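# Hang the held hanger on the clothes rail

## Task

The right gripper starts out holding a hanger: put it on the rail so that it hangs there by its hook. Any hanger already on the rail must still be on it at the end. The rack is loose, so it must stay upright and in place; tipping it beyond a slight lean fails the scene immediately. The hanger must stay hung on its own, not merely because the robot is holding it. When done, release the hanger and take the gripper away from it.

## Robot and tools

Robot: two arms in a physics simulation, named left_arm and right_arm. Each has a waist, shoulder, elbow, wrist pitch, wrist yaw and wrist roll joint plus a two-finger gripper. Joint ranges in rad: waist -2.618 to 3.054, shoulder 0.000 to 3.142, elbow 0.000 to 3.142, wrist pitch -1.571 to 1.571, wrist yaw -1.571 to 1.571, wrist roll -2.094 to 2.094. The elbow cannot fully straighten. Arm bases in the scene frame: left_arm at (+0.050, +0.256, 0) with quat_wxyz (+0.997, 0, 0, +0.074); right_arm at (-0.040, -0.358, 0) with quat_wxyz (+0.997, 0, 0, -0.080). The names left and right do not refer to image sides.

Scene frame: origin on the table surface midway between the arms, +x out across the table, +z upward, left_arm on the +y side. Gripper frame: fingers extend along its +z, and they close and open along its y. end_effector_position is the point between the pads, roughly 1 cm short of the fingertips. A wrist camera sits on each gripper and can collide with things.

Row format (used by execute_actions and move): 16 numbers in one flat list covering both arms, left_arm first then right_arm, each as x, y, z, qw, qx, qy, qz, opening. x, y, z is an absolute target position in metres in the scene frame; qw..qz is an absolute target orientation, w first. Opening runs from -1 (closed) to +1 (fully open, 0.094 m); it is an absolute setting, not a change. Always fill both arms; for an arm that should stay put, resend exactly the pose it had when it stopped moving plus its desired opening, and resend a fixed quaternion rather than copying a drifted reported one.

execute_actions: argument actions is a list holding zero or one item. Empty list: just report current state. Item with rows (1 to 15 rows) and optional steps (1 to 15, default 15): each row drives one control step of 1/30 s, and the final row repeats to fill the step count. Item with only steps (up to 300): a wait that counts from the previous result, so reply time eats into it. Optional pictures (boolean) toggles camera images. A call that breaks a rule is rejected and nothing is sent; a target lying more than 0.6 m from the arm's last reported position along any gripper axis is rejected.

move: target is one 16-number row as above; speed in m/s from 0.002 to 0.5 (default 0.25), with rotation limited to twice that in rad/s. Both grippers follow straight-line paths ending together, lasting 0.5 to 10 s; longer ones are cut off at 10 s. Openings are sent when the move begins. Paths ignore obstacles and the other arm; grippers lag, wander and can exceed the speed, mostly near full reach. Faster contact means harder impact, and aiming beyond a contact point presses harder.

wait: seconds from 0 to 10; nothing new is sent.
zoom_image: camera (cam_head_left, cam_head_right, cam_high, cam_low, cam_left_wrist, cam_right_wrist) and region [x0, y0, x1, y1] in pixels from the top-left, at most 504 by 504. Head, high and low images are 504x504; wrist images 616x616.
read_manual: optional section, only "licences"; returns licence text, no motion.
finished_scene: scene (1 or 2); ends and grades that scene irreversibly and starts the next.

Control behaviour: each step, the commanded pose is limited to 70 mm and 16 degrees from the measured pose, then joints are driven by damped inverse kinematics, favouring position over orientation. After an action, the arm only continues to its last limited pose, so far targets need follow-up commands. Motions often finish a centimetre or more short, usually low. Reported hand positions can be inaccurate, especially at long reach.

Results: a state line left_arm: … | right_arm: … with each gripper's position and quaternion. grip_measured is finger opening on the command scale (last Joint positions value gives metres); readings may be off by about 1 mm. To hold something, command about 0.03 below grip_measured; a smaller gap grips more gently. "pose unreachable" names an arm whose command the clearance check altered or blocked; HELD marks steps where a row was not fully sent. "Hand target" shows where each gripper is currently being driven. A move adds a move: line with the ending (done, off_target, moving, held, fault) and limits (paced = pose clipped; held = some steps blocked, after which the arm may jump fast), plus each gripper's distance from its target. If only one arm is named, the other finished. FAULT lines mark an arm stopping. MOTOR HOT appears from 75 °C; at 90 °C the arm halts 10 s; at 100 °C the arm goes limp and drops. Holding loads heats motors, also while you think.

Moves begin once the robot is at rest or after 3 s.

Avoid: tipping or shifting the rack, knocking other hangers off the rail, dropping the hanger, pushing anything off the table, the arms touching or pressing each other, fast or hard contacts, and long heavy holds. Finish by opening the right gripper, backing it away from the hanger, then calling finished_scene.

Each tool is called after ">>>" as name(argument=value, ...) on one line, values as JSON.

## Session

>>> execute_actions(actions=[])

Scene clock: 0.00 s of 4000.00 s.
left_arm: end_effector_position=(+0.4230, +0.3148, +0.4191) grip_measured=+1.000 end_effector_quat_wxyz=(+0.715, -0.061, +0.695, +0.050) | right_arm: end_effector_position=(+0.3182, -0.0040, +0.4012) grip_measured=-0.847 end_effector_quat_wxyz=(+0.527, -0.159, +0.829, +0.103)
Joint positions: left_arm=[ 0.003  1.038  1.064  0.002 -0.006 -0.017  0.094] | right_arm=[ 1.11   1.83   2.164 -0.841  0.509  0.267  0.007]
Joint velocities: left_arm=[-0.022  0.007 -0.017  0.022  0.022 -0.037  0.   ] | right_arm=[-0.022  0.002  0.007 -0.066 -0.037 -0.037 -0.   ]
Hand target (left_arm): +0.420, +0.314, +0.427; +0.721, -0.060, +0.688, +0.051
Hand target (right_arm): +0.317, -0.007, +0.405; +0.530, -0.157, +0.827, +0.102

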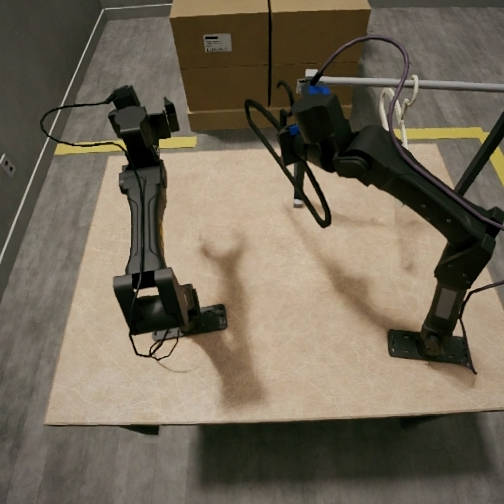

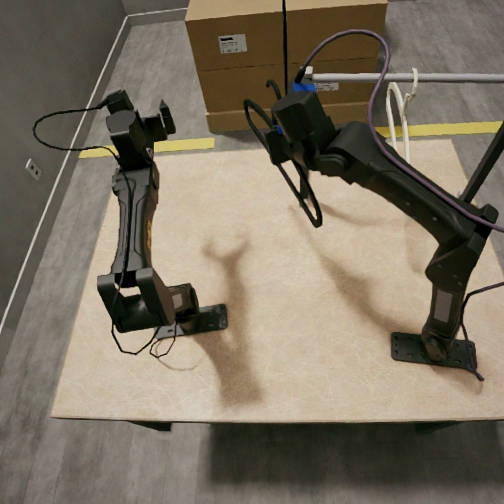

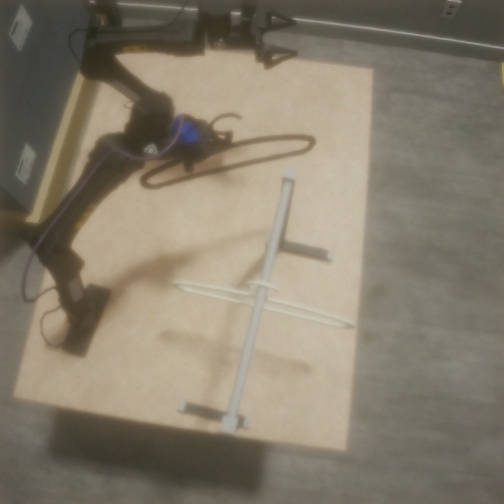

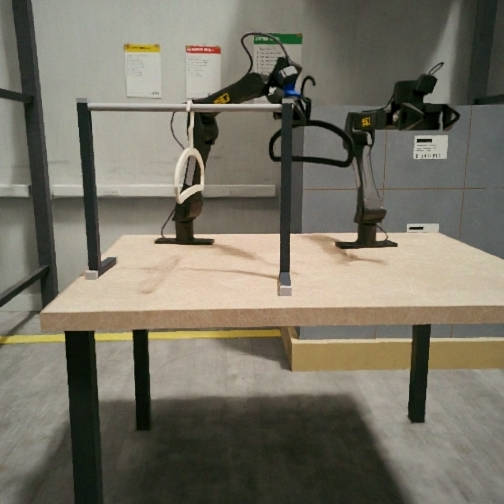

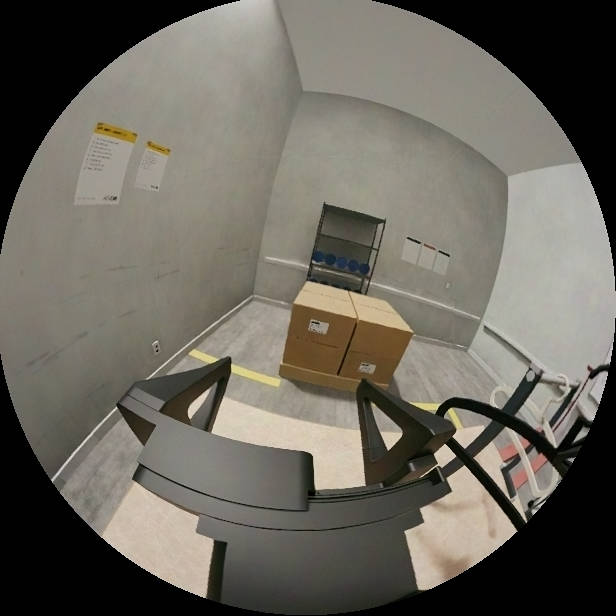

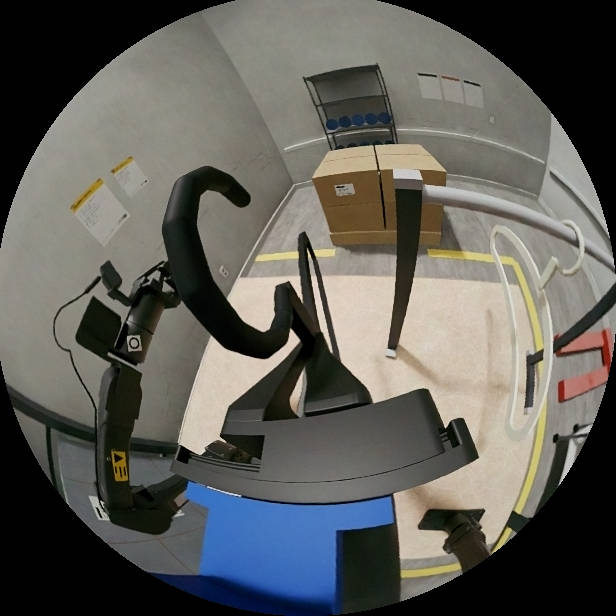

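Rail ~2cm higher, hanger held ~1cm higher; slightly nearer.

>>> move(target=[0.423,0.3148,0.4191,0.715,-0.061,0.695,0.05,1,0.19,-0.06,0.39,0.55,-0.06,0.83,0.04,-0.9])

>>> move(target=[0.423,0.3148,0.4191,0.715,-0.061,0.695,0.05,1,0.22,-0.14,0.385,0.55,0.06,0.83,-0.04,-0.9])

>>> move(target=[0.423,0.3148,0.4191,0.715,-0.061,0.695,0.05,1,0.39,-0.165,0.388,0.55,0.06,0.83,-0.04,-0.9], speed=0.1)

>>> zoom_image(camera="cam_low", region=[170,60,310,200])

Scene clock: 5.93 s of 4000.00 s.
left_arm: end_effector_position=(+0.4230, +0.3148, +0.4191) grip_measured=+1.000 end_effector_quat_wxyz=(+0.715, -0.061, +0.695, +0.050) | right_arm: end_effector_position=(+0.1877, -0.0568, +0.3830) grip_measured=-0.869 end_effector_quat_wxyz=(+0.543, -0.071, +0.835, +0.046)
Joint positions: left_arm=[ 0.003  1.038  1.064  0.002 -0.006 -0.017  0.094] | right_arm=[ 1.485  1.555  1.832 -1.11   0.991  0.745  0.006]
Joint velocities: left_arm=[-0.007 -0.002 -0.012 -0.037  0.037  0.037  0.   ] | right_arm=[ 0.002  0.007 -0.007 -0.051 -0.022  0.037 -0.001]
Hand target (left_arm): +0.423, +0.315, +0.419; +0.715, -0.061, +0.695, +0.050
Hand target (right_arm): +0.189, -0.059, +0.392; +0.554, -0.062, +0.829, +0.042
Off the commanded pose (left_arm): 0.000 m, 0 deg.
Off the commanded pose (right_arm): 0.008 m, 2 deg.
After step 90, 1.53 s passed at rest.
move: done

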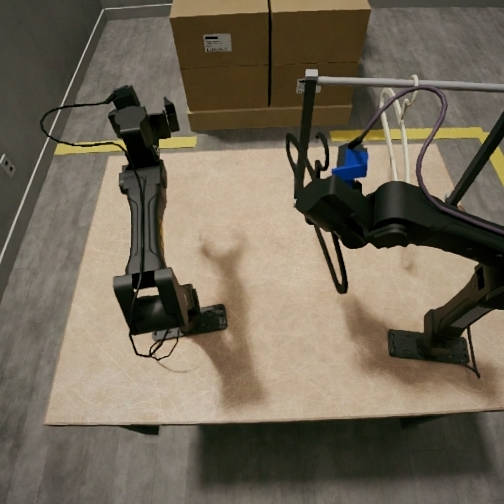

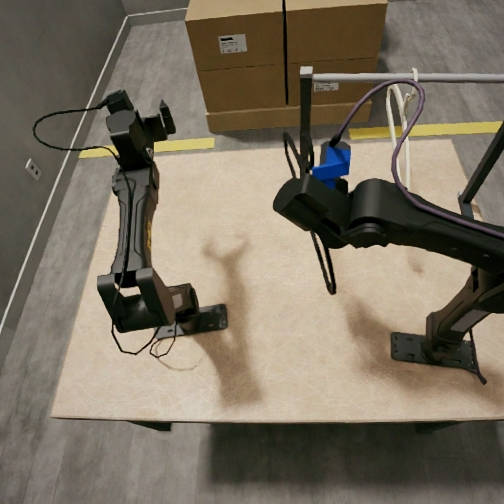

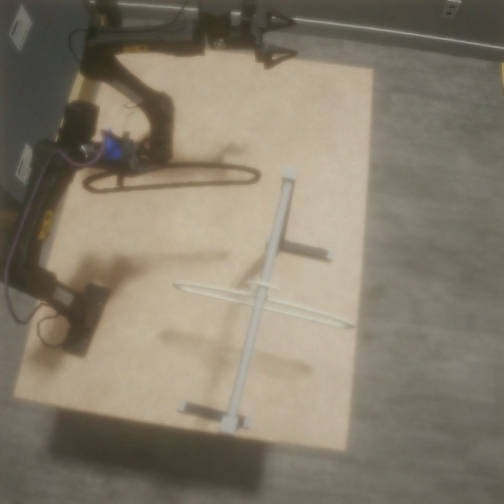

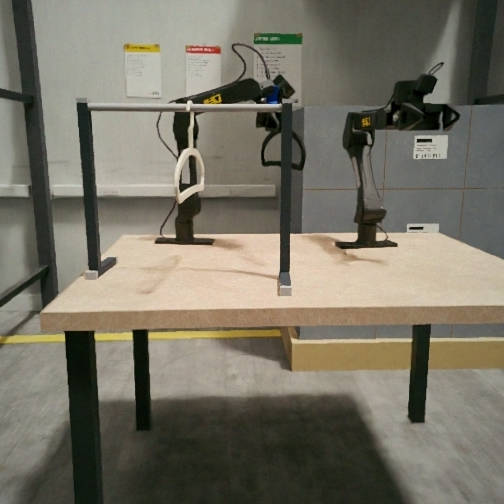

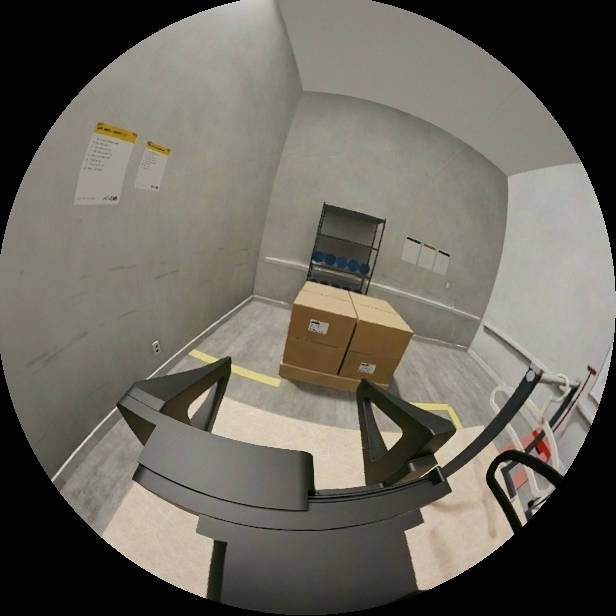

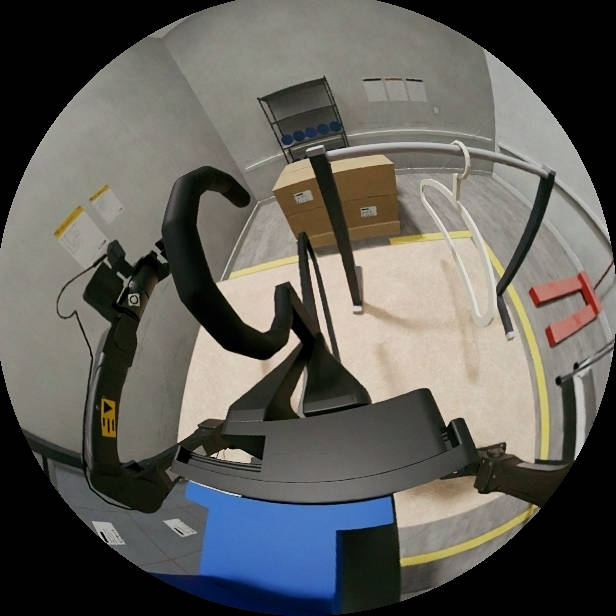

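Scene clock: 7.13 s of 4000.00 s.
left_arm: end_effector_position=(+0.4230, +0.3148, +0.4191) grip_measured=+1.000 end_effector_quat_wxyz=(+0.715, -0.061, +0.695, +0.050) | right_arm: end_effector_position=(+0.2177, -0.1268, +0.3704) grip_measured=-0.869 end_effector_quat_wxyz=(+0.536, +0.041, +0.842, -0.037)
Joint positions: left_arm=[ 0.003  1.038  1.064  0.002 -0.006 -0.017  0.094] | right_arm=[ 1.355  1.555  1.832 -1.346  1.069  0.992  0.006]
Joint velocities: left_arm=[ 0.007 -0.007 -0.002  0.066 -0.007 -0.007  0.   ] | right_arm=[ 0.022 -0.002 -0.002 -0.066 -0.007  0.051 -0.001]
Hand target (left_arm): +0.423, +0.315, +0.419; +0.715, -0.061, +0.695, +0.050
Hand target (right_arm): +0.219, -0.140, +0.385; +0.552, +0.058, +0.831, -0.040
Off the commanded pose (left_arm): 0.000 m, 0 deg.
Off the commanded pose (right_arm): 0.020 m, 3 deg.
move: off_target (right_arm)

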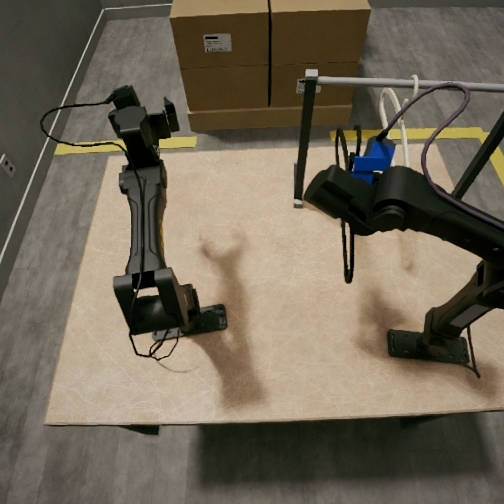

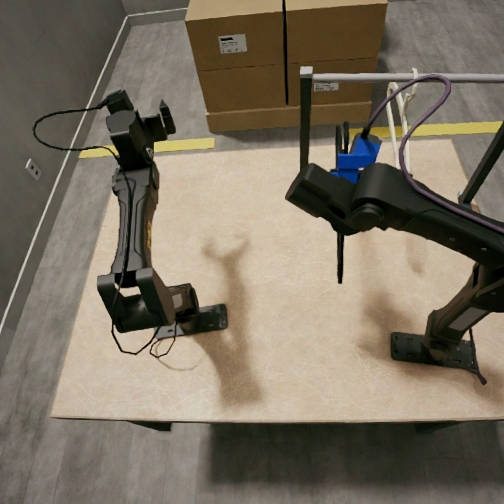

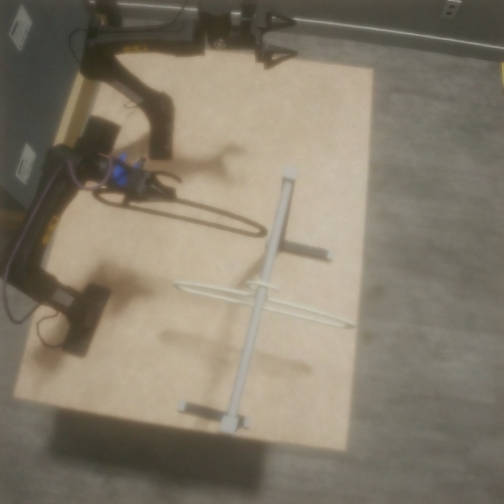

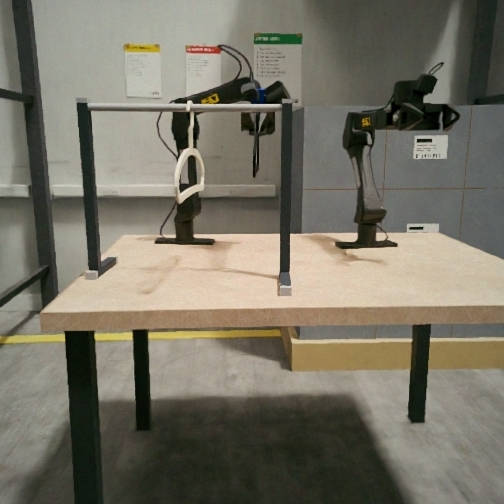

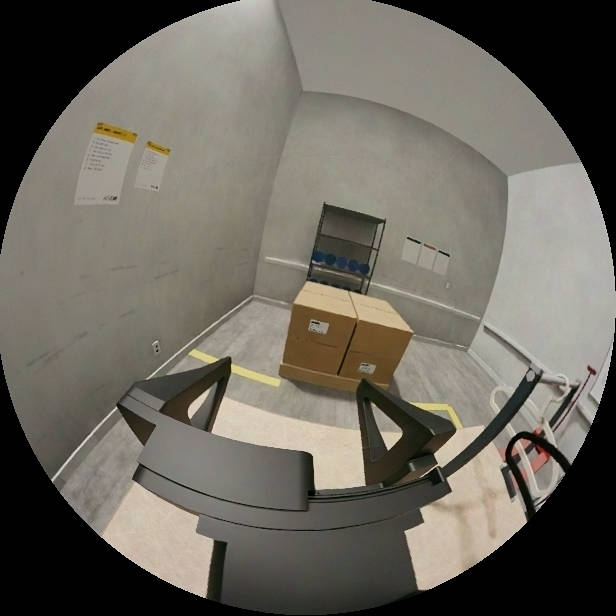

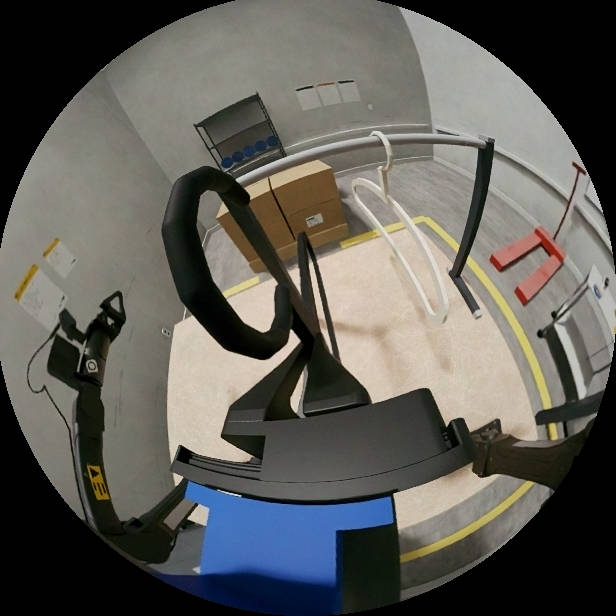

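Scene clock: 9.33 s of 4000.00 s.
left_arm: end_effector_position=(+0.4230, +0.3148, +0.4191) grip_measured=+1.000 end_effector_quat_wxyz=(+0.715, -0.061, +0.695, +0.050) | right_arm: end_effector_position=(+0.3849, -0.1661, +0.3737) grip_measured=-0.869 end_effector_quat_wxyz=(+0.534, +0.054, +0.842, -0.048)
Joint positions: left_arm=[ 0.003  1.038  1.064  0.002 -0.006 -0.017  0.094] | right_arm=[ 0.841  1.717  1.928 -0.82   0.735  0.413  0.006]
Joint velocities: left_arm=[-0.022  0.017  0.017  0.022 -0.007  0.007  0.   ] | right_arm=[ 0.007 -0.007  0.002  0.051 -0.037 -0.037 -0.001]
Hand target (left_arm): +0.423, +0.315, +0.419; +0.715, -0.061, +0.695, +0.050
Hand target (right_arm): +0.389, -0.168, +0.386; +0.548, +0.062, +0.833, -0.042
Off the commanded pose (left_arm): 0.000 m, 0 deg.
Off the commanded pose (right_arm): 0.015 m, 3 deg.
move: off_target (right_arm)

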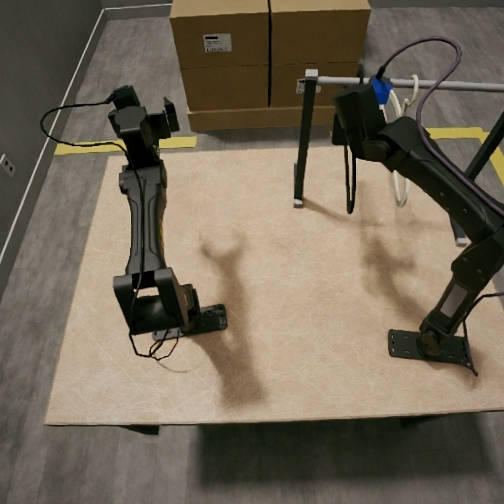

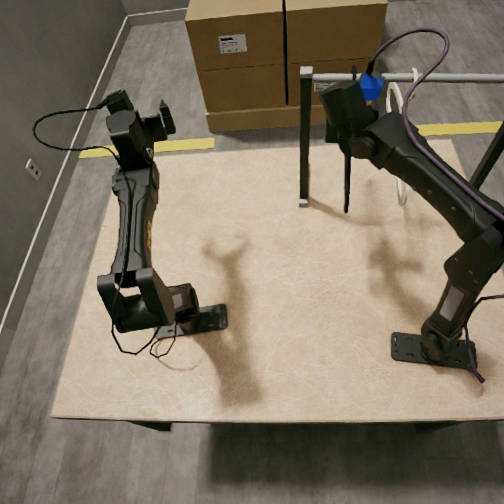

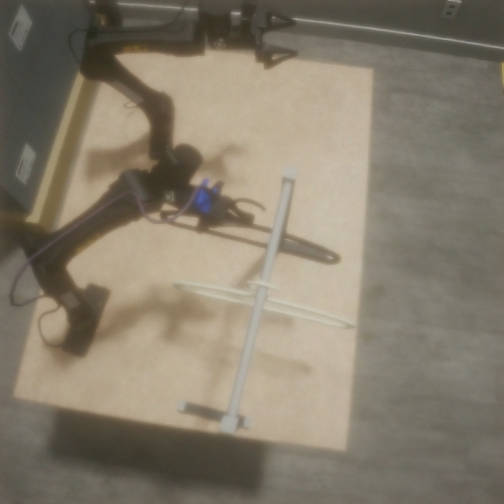

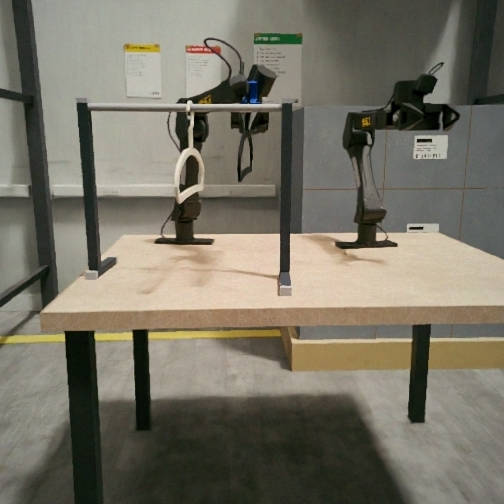

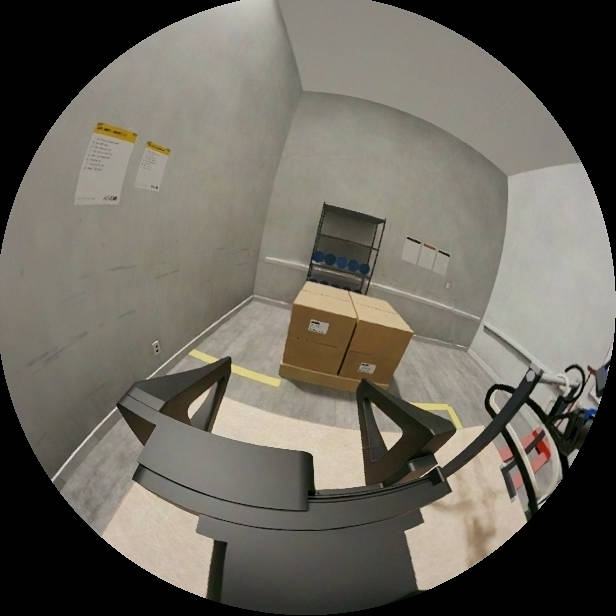

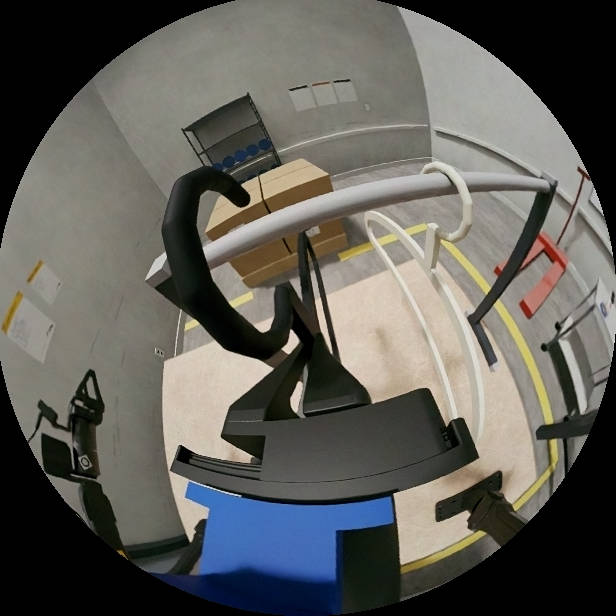

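Region (170, 60, 310, 200) of cam_low's 504x504 image, scaled by 3.600, with more detail than that image has.

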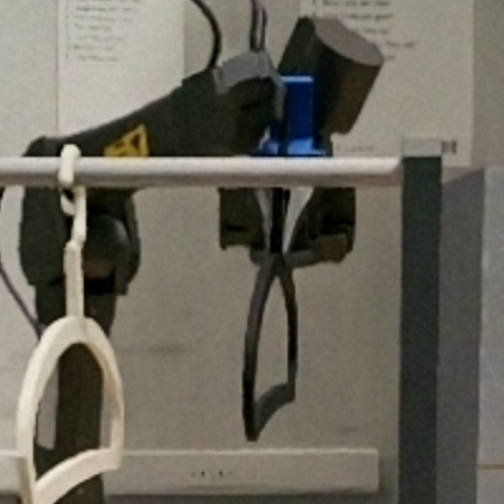

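A bit high; descend slightly.

>>> move(target=[0.423,0.3148,0.4191,0.715,-0.061,0.695,0.05,1,0.443,-0.173,0.385,0.55,0.06,0.83,-0.04,-0.9], speed=0.04)

>>> move(target=[0.423,0.3148,0.4191,0.715,-0.061,0.695,0.05,1,0.443,-0.173,0.355,0.55,0.06,0.83,-0.04,-0.9], speed=0.03)

Scene clock: 14.70 s of 4000.00 s.
left_arm: end_effector_position=(+0.4230, +0.3148, +0.4191) grip_measured=+1.000 end_effector_quat_wxyz=(+0.715, -0.061, +0.695, +0.050) | right_arm: end_effector_position=(+0.4358, -0.1680, +0.3665) grip_measured=-0.869 end_effector_quat_wxyz=(+0.530, +0.046, +0.846, -0.045)
Joint positions: left_arm=[ 0.003  1.038  1.064  0.002 -0.006 -0.017  0.094] | right_arm=[ 0.748  1.865  2.081 -0.79   0.643  0.339  0.006]
Joint velocities: left_arm=[-0.007 -0.007 -0.002  0.022 -0.066 -0.037  0.   ] | right_arm=[-0.012 -0.002 -0.002 -0.037 -0.007 -0.051 -0.   ]
Hand target (left_arm): +0.423, +0.315, +0.419; +0.715, -0.061, +0.695, +0.050
Hand target (right_arm): +0.442, -0.174, +0.384; +0.550, +0.060, +0.832, -0.040
Off the commanded pose (left_arm): 0.000 m, 0 deg.
Off the commanded pose (right_arm): 0.020 m, 3 deg.
After step 90, 0.50 s passed at rest.
move: off_target (right_arm)

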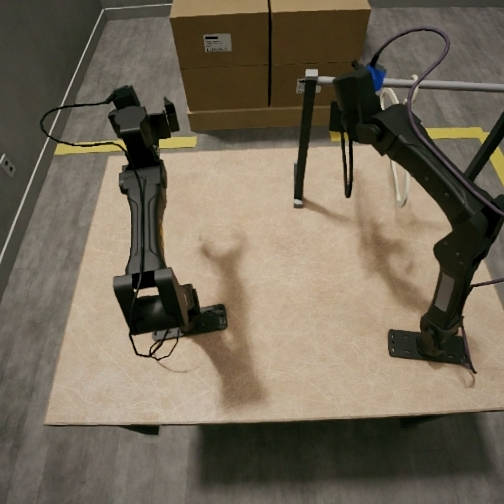

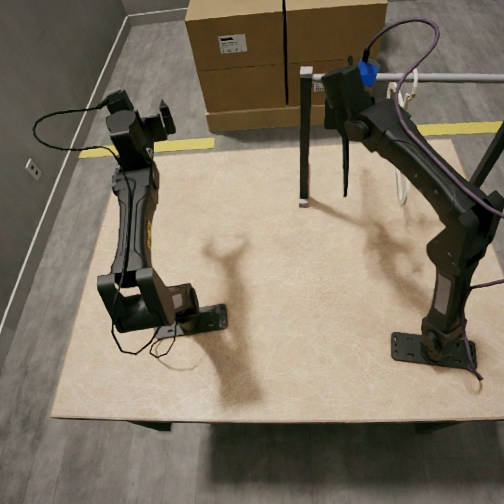

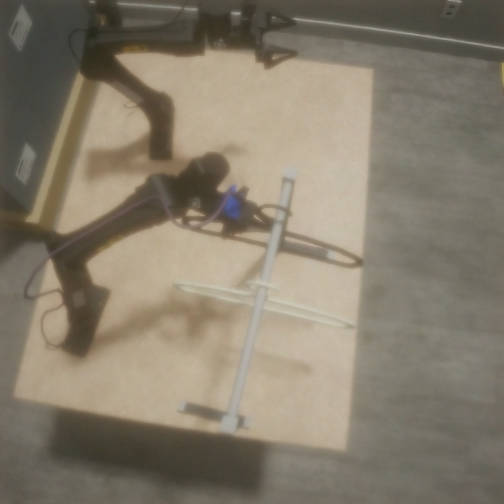

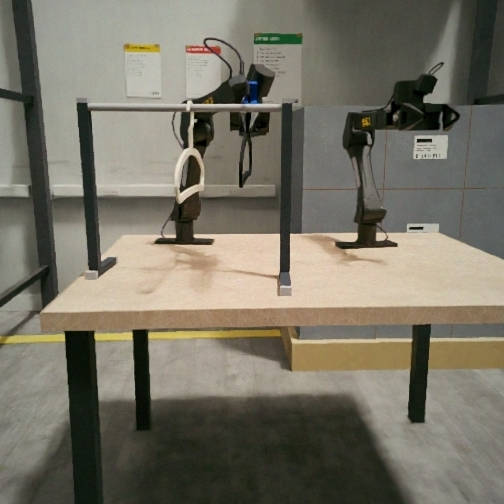

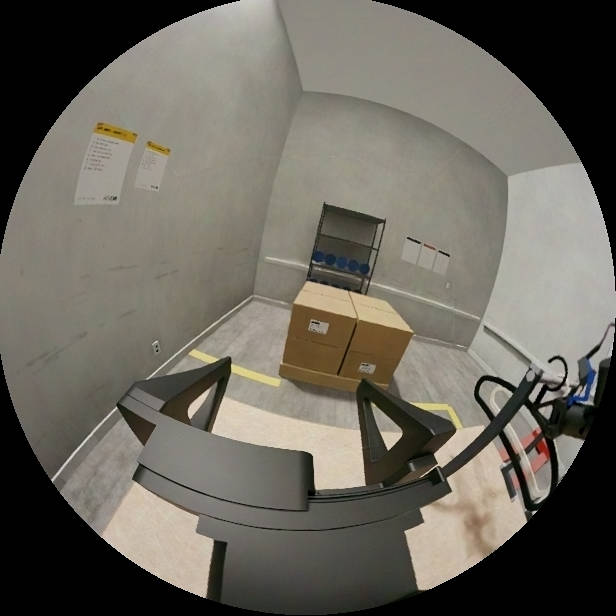

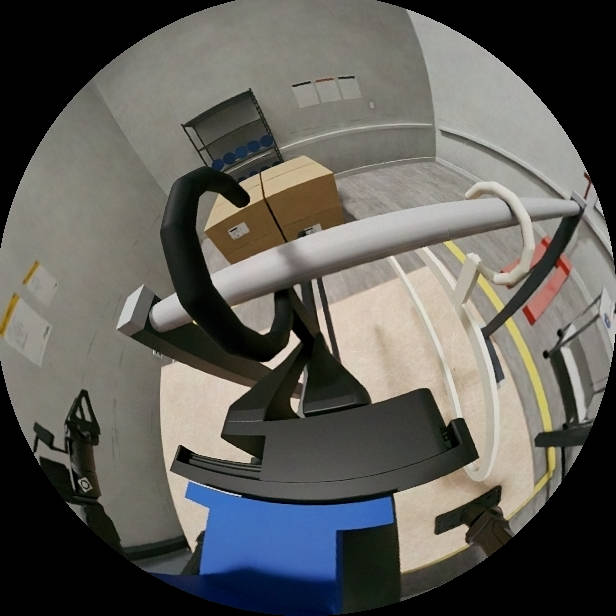

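Scene clock: 16.10 s of 4000.00 s.
left_arm: end_effector_position=(+0.4230, +0.3148, +0.4191) grip_measured=+1.000 end_effector_quat_wxyz=(+0.715, -0.061, +0.695, +0.050) | right_arm: end_effector_position=(+0.4436, -0.1624, +0.3384) grip_measured=-0.869 end_effector_quat_wxyz=(+0.534, +0.048, +0.843, -0.041)
Joint positions: left_arm=[ 0.003  1.038  1.064  0.002 -0.006 -0.017  0.094] | right_arm=[ 0.748  1.845  1.924 -0.64   0.641  0.339  0.006]
Joint velocities: left_arm=[-0.017 -0.002 -0.022 -0.051  0.022  0.066  0.   ] | right_arm=[ 0.007 -0.007  0.007 -0.007  0.007 -0.051  0.001]
Hand target (left_arm): +0.423, +0.315, +0.419; +0.715, -0.061, +0.695, +0.050
Hand target (right_arm): +0.442, -0.173, +0.355; +0.550, +0.061, +0.832, -0.040
Off the commanded pose (left_arm): 0.000 m, 0 deg.
Off the commanded pose (right_arm): 0.020 m, 3 deg.
move: off_target (right_arm)

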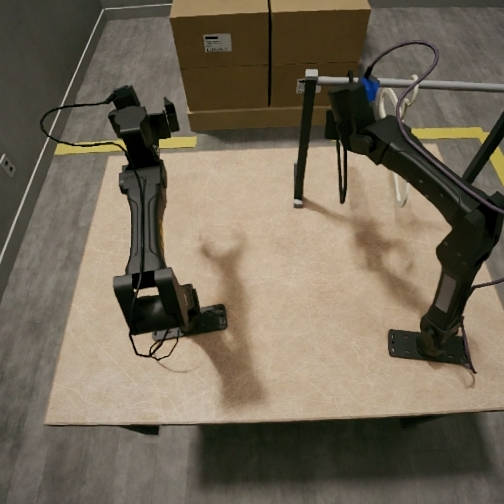

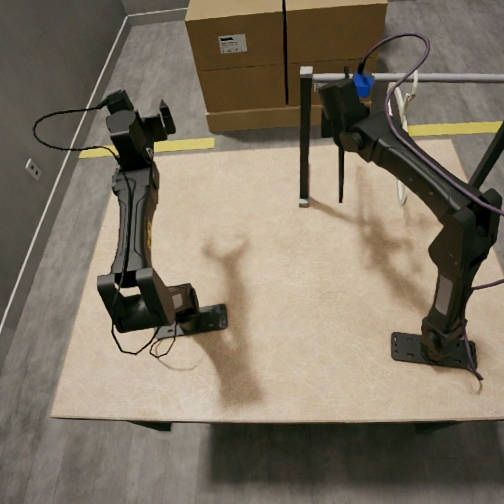

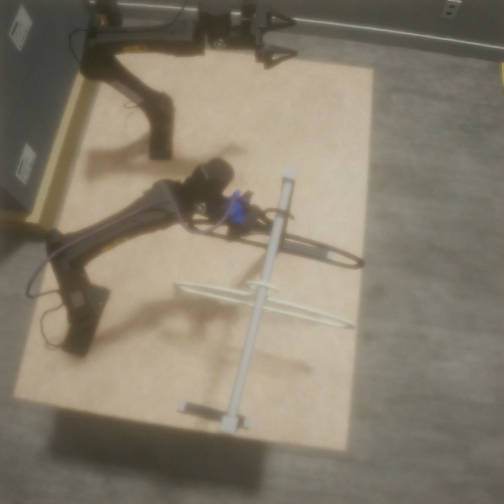

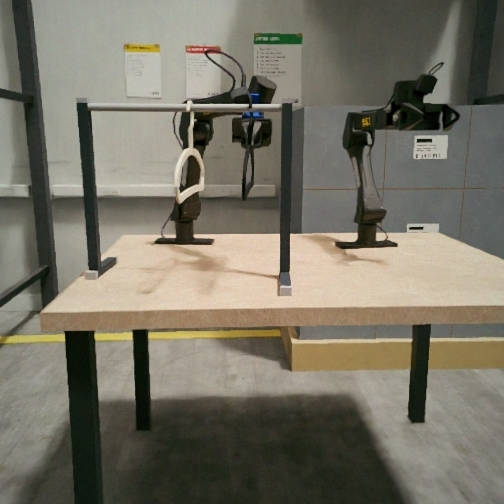

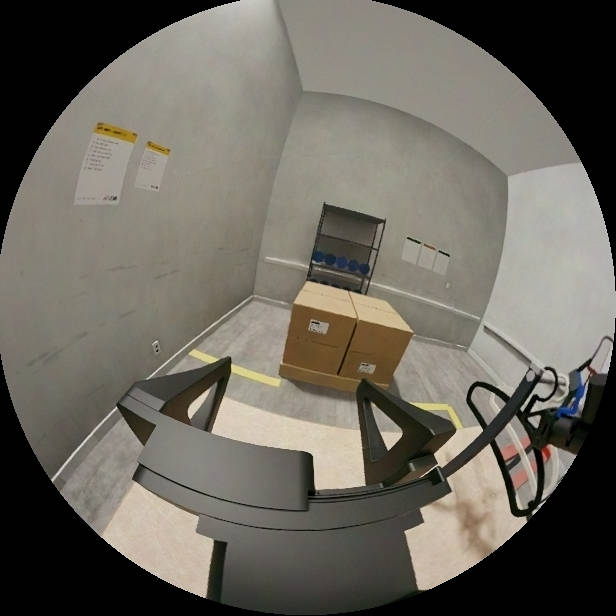

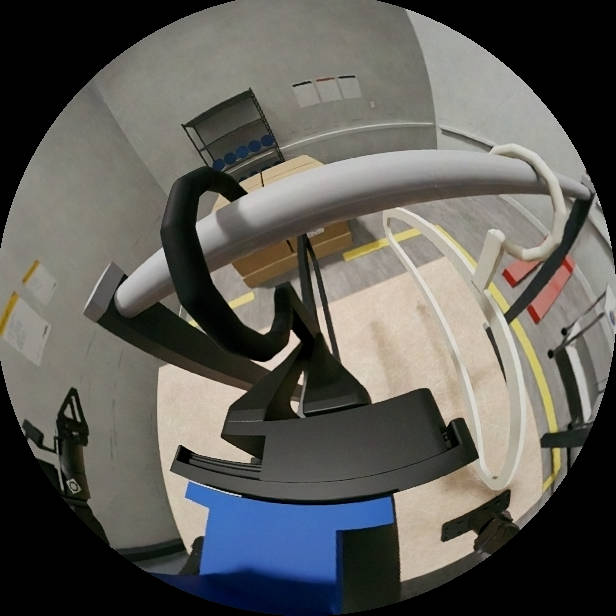

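>>> move(target=[0.423,0.3148,0.4191,0.715,-0.061,0.695,0.05,1,0.443,-0.173,0.355,0.55,0.06,0.83,-0.04,-0.2])

>>> move(target=[0.423,0.3148,0.4191,0.715,-0.061,0.695,0.05,1,0.28,-0.145,0.38,0.55,0.06,0.83,-0.04,-0.2], speed=0.12)

Scene clock: 20.17 s of 4000.00 s.
left_arm: end_effector_position=(+0.4230, +0.3148, +0.4191) grip_measured=+1.000 end_effector_quat_wxyz=(+0.715, -0.061, +0.695, +0.050) | right_arm: end_effector_position=(+0.4453, -0.1613, +0.3417) grip_measured=-0.202 end_effector_quat_wxyz=(+0.540, +0.051, +0.839, -0.037)
Joint positions: left_arm=[ 0.003  1.038  1.064  0.002 -0.006 -0.017  0.094] | right_arm=[ 0.748  1.845  1.924 -0.622  0.641  0.339  0.037]
Joint velocities: left_arm=[-0.002  0.007 -0.002  0.022 -0.066  0.007  0.   ] | right_arm=[ 0.012 -0.002  0.012  0.007 -0.081 -0.081  0.   ]
Hand target (left_arm): +0.423, +0.315, +0.419; +0.715, -0.061, +0.695, +0.050
Hand target (right_arm): +0.443, -0.173, +0.355; +0.551, +0.060, +0.832, -0.040
Off the commanded pose (left_arm): 0.000 m, 0 deg.
Off the commanded pose (right_arm): 0.018 m, 2 deg.
After step 90, 0.37 s passed at rest.
move: off_target (right_arm)

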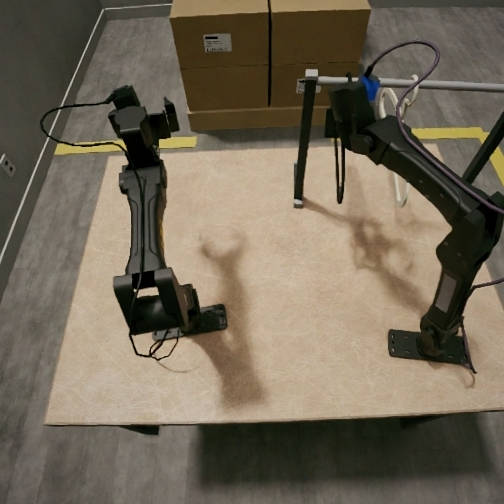

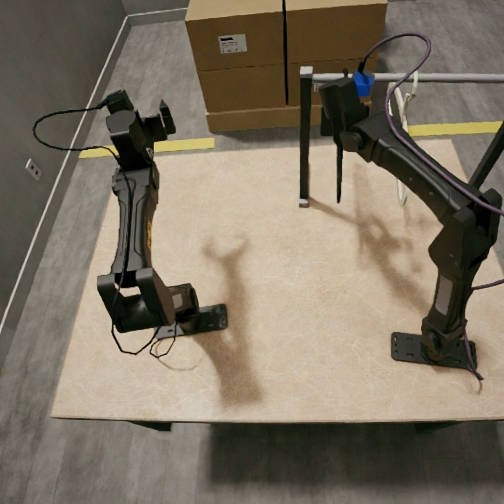

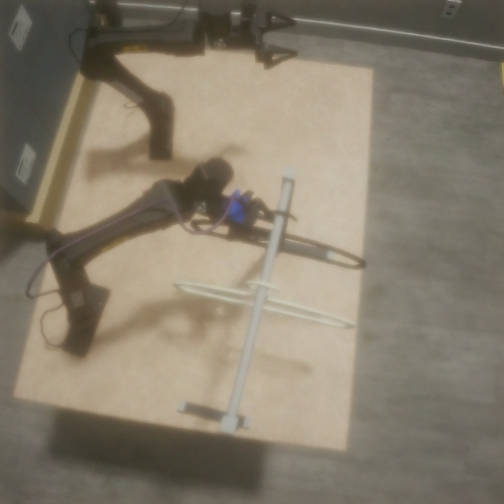

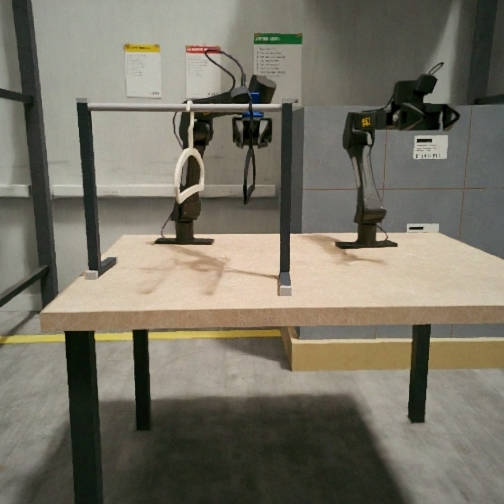

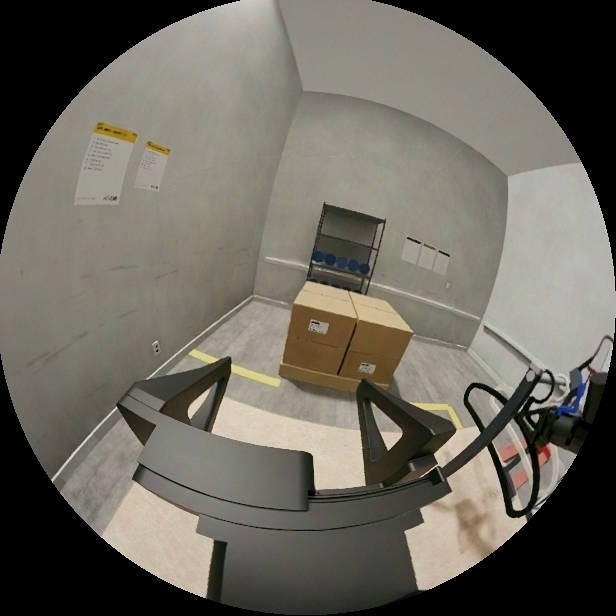

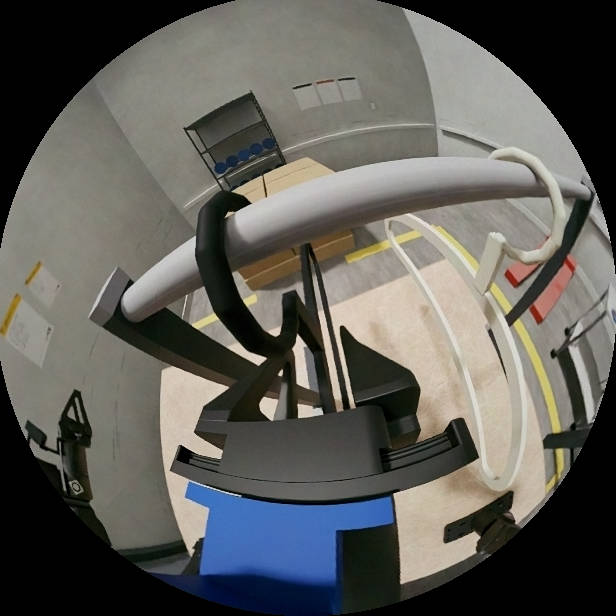

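Scene clock: 22.23 s of 4000.00 s.
left_arm: end_effector_position=(+0.4230, +0.3148, +0.4191) grip_measured=+1.000 end_effector_quat_wxyz=(+0.715, -0.061, +0.695, +0.050) | right_arm: end_effector_position=(+0.2855, -0.1373, +0.3719) grip_measured=-0.202 end_effector_quat_wxyz=(+0.547, +0.055, +0.834, -0.038)
Joint positions: left_arm=[ 0.003  1.038  1.064  0.002 -0.006 -0.017  0.094] | right_arm=[ 1.133  1.554  1.763 -0.981  0.963  0.671  0.037]
Joint velocities: left_arm=[-0.007  0.012 -0.012  0.022 -0.037 -0.051  0.   ] | right_arm=[ 0.017 -0.027 -0.017  0.037  0.051  0.007  0.   ]
Hand target (left_arm): +0.423, +0.315, +0.419; +0.715, -0.061, +0.695, +0.050
Hand target (right_arm): +0.280, -0.143, +0.381; +0.553, +0.059, +0.830, -0.039
Off the commanded pose (left_arm): 0.000 m, 0 deg.
Off the commanded pose (right_arm): 0.012 m, 1 deg.
move: off_target (right_arm)

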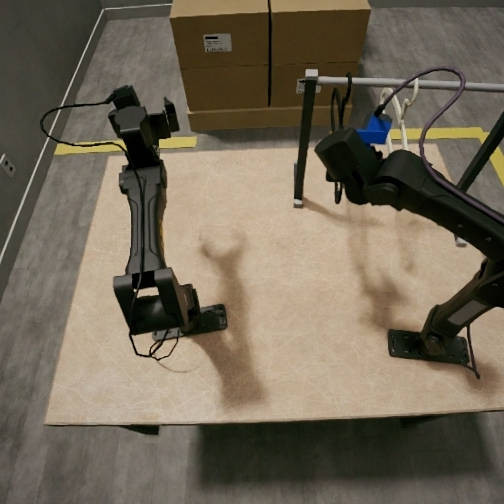

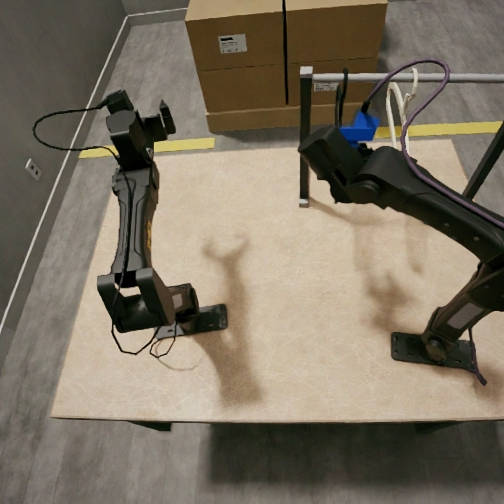

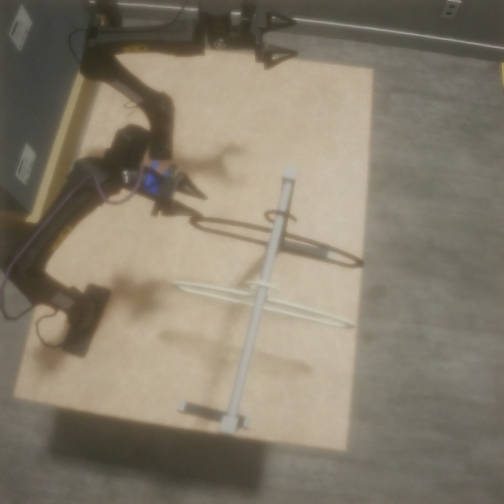

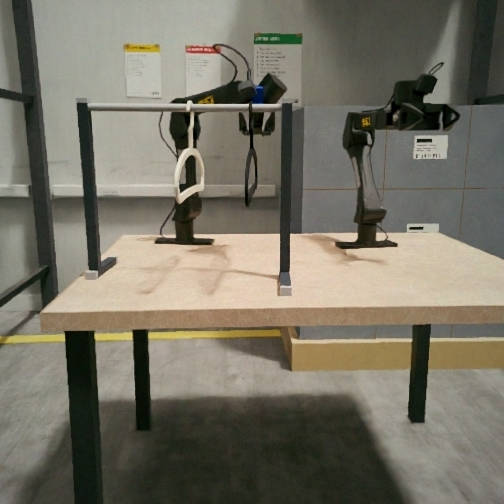

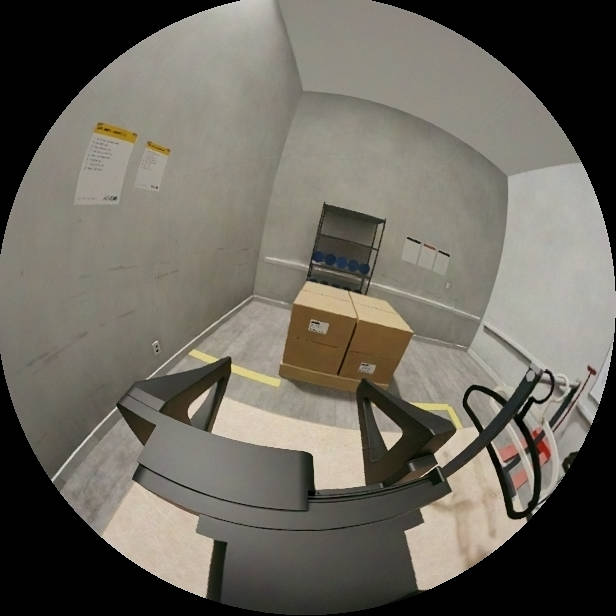

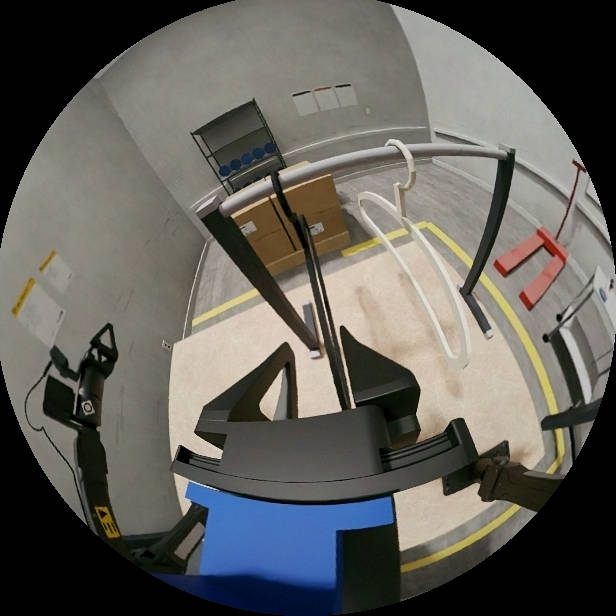

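>>> finished_scene(scene=2)

The scene is finished: the task was done.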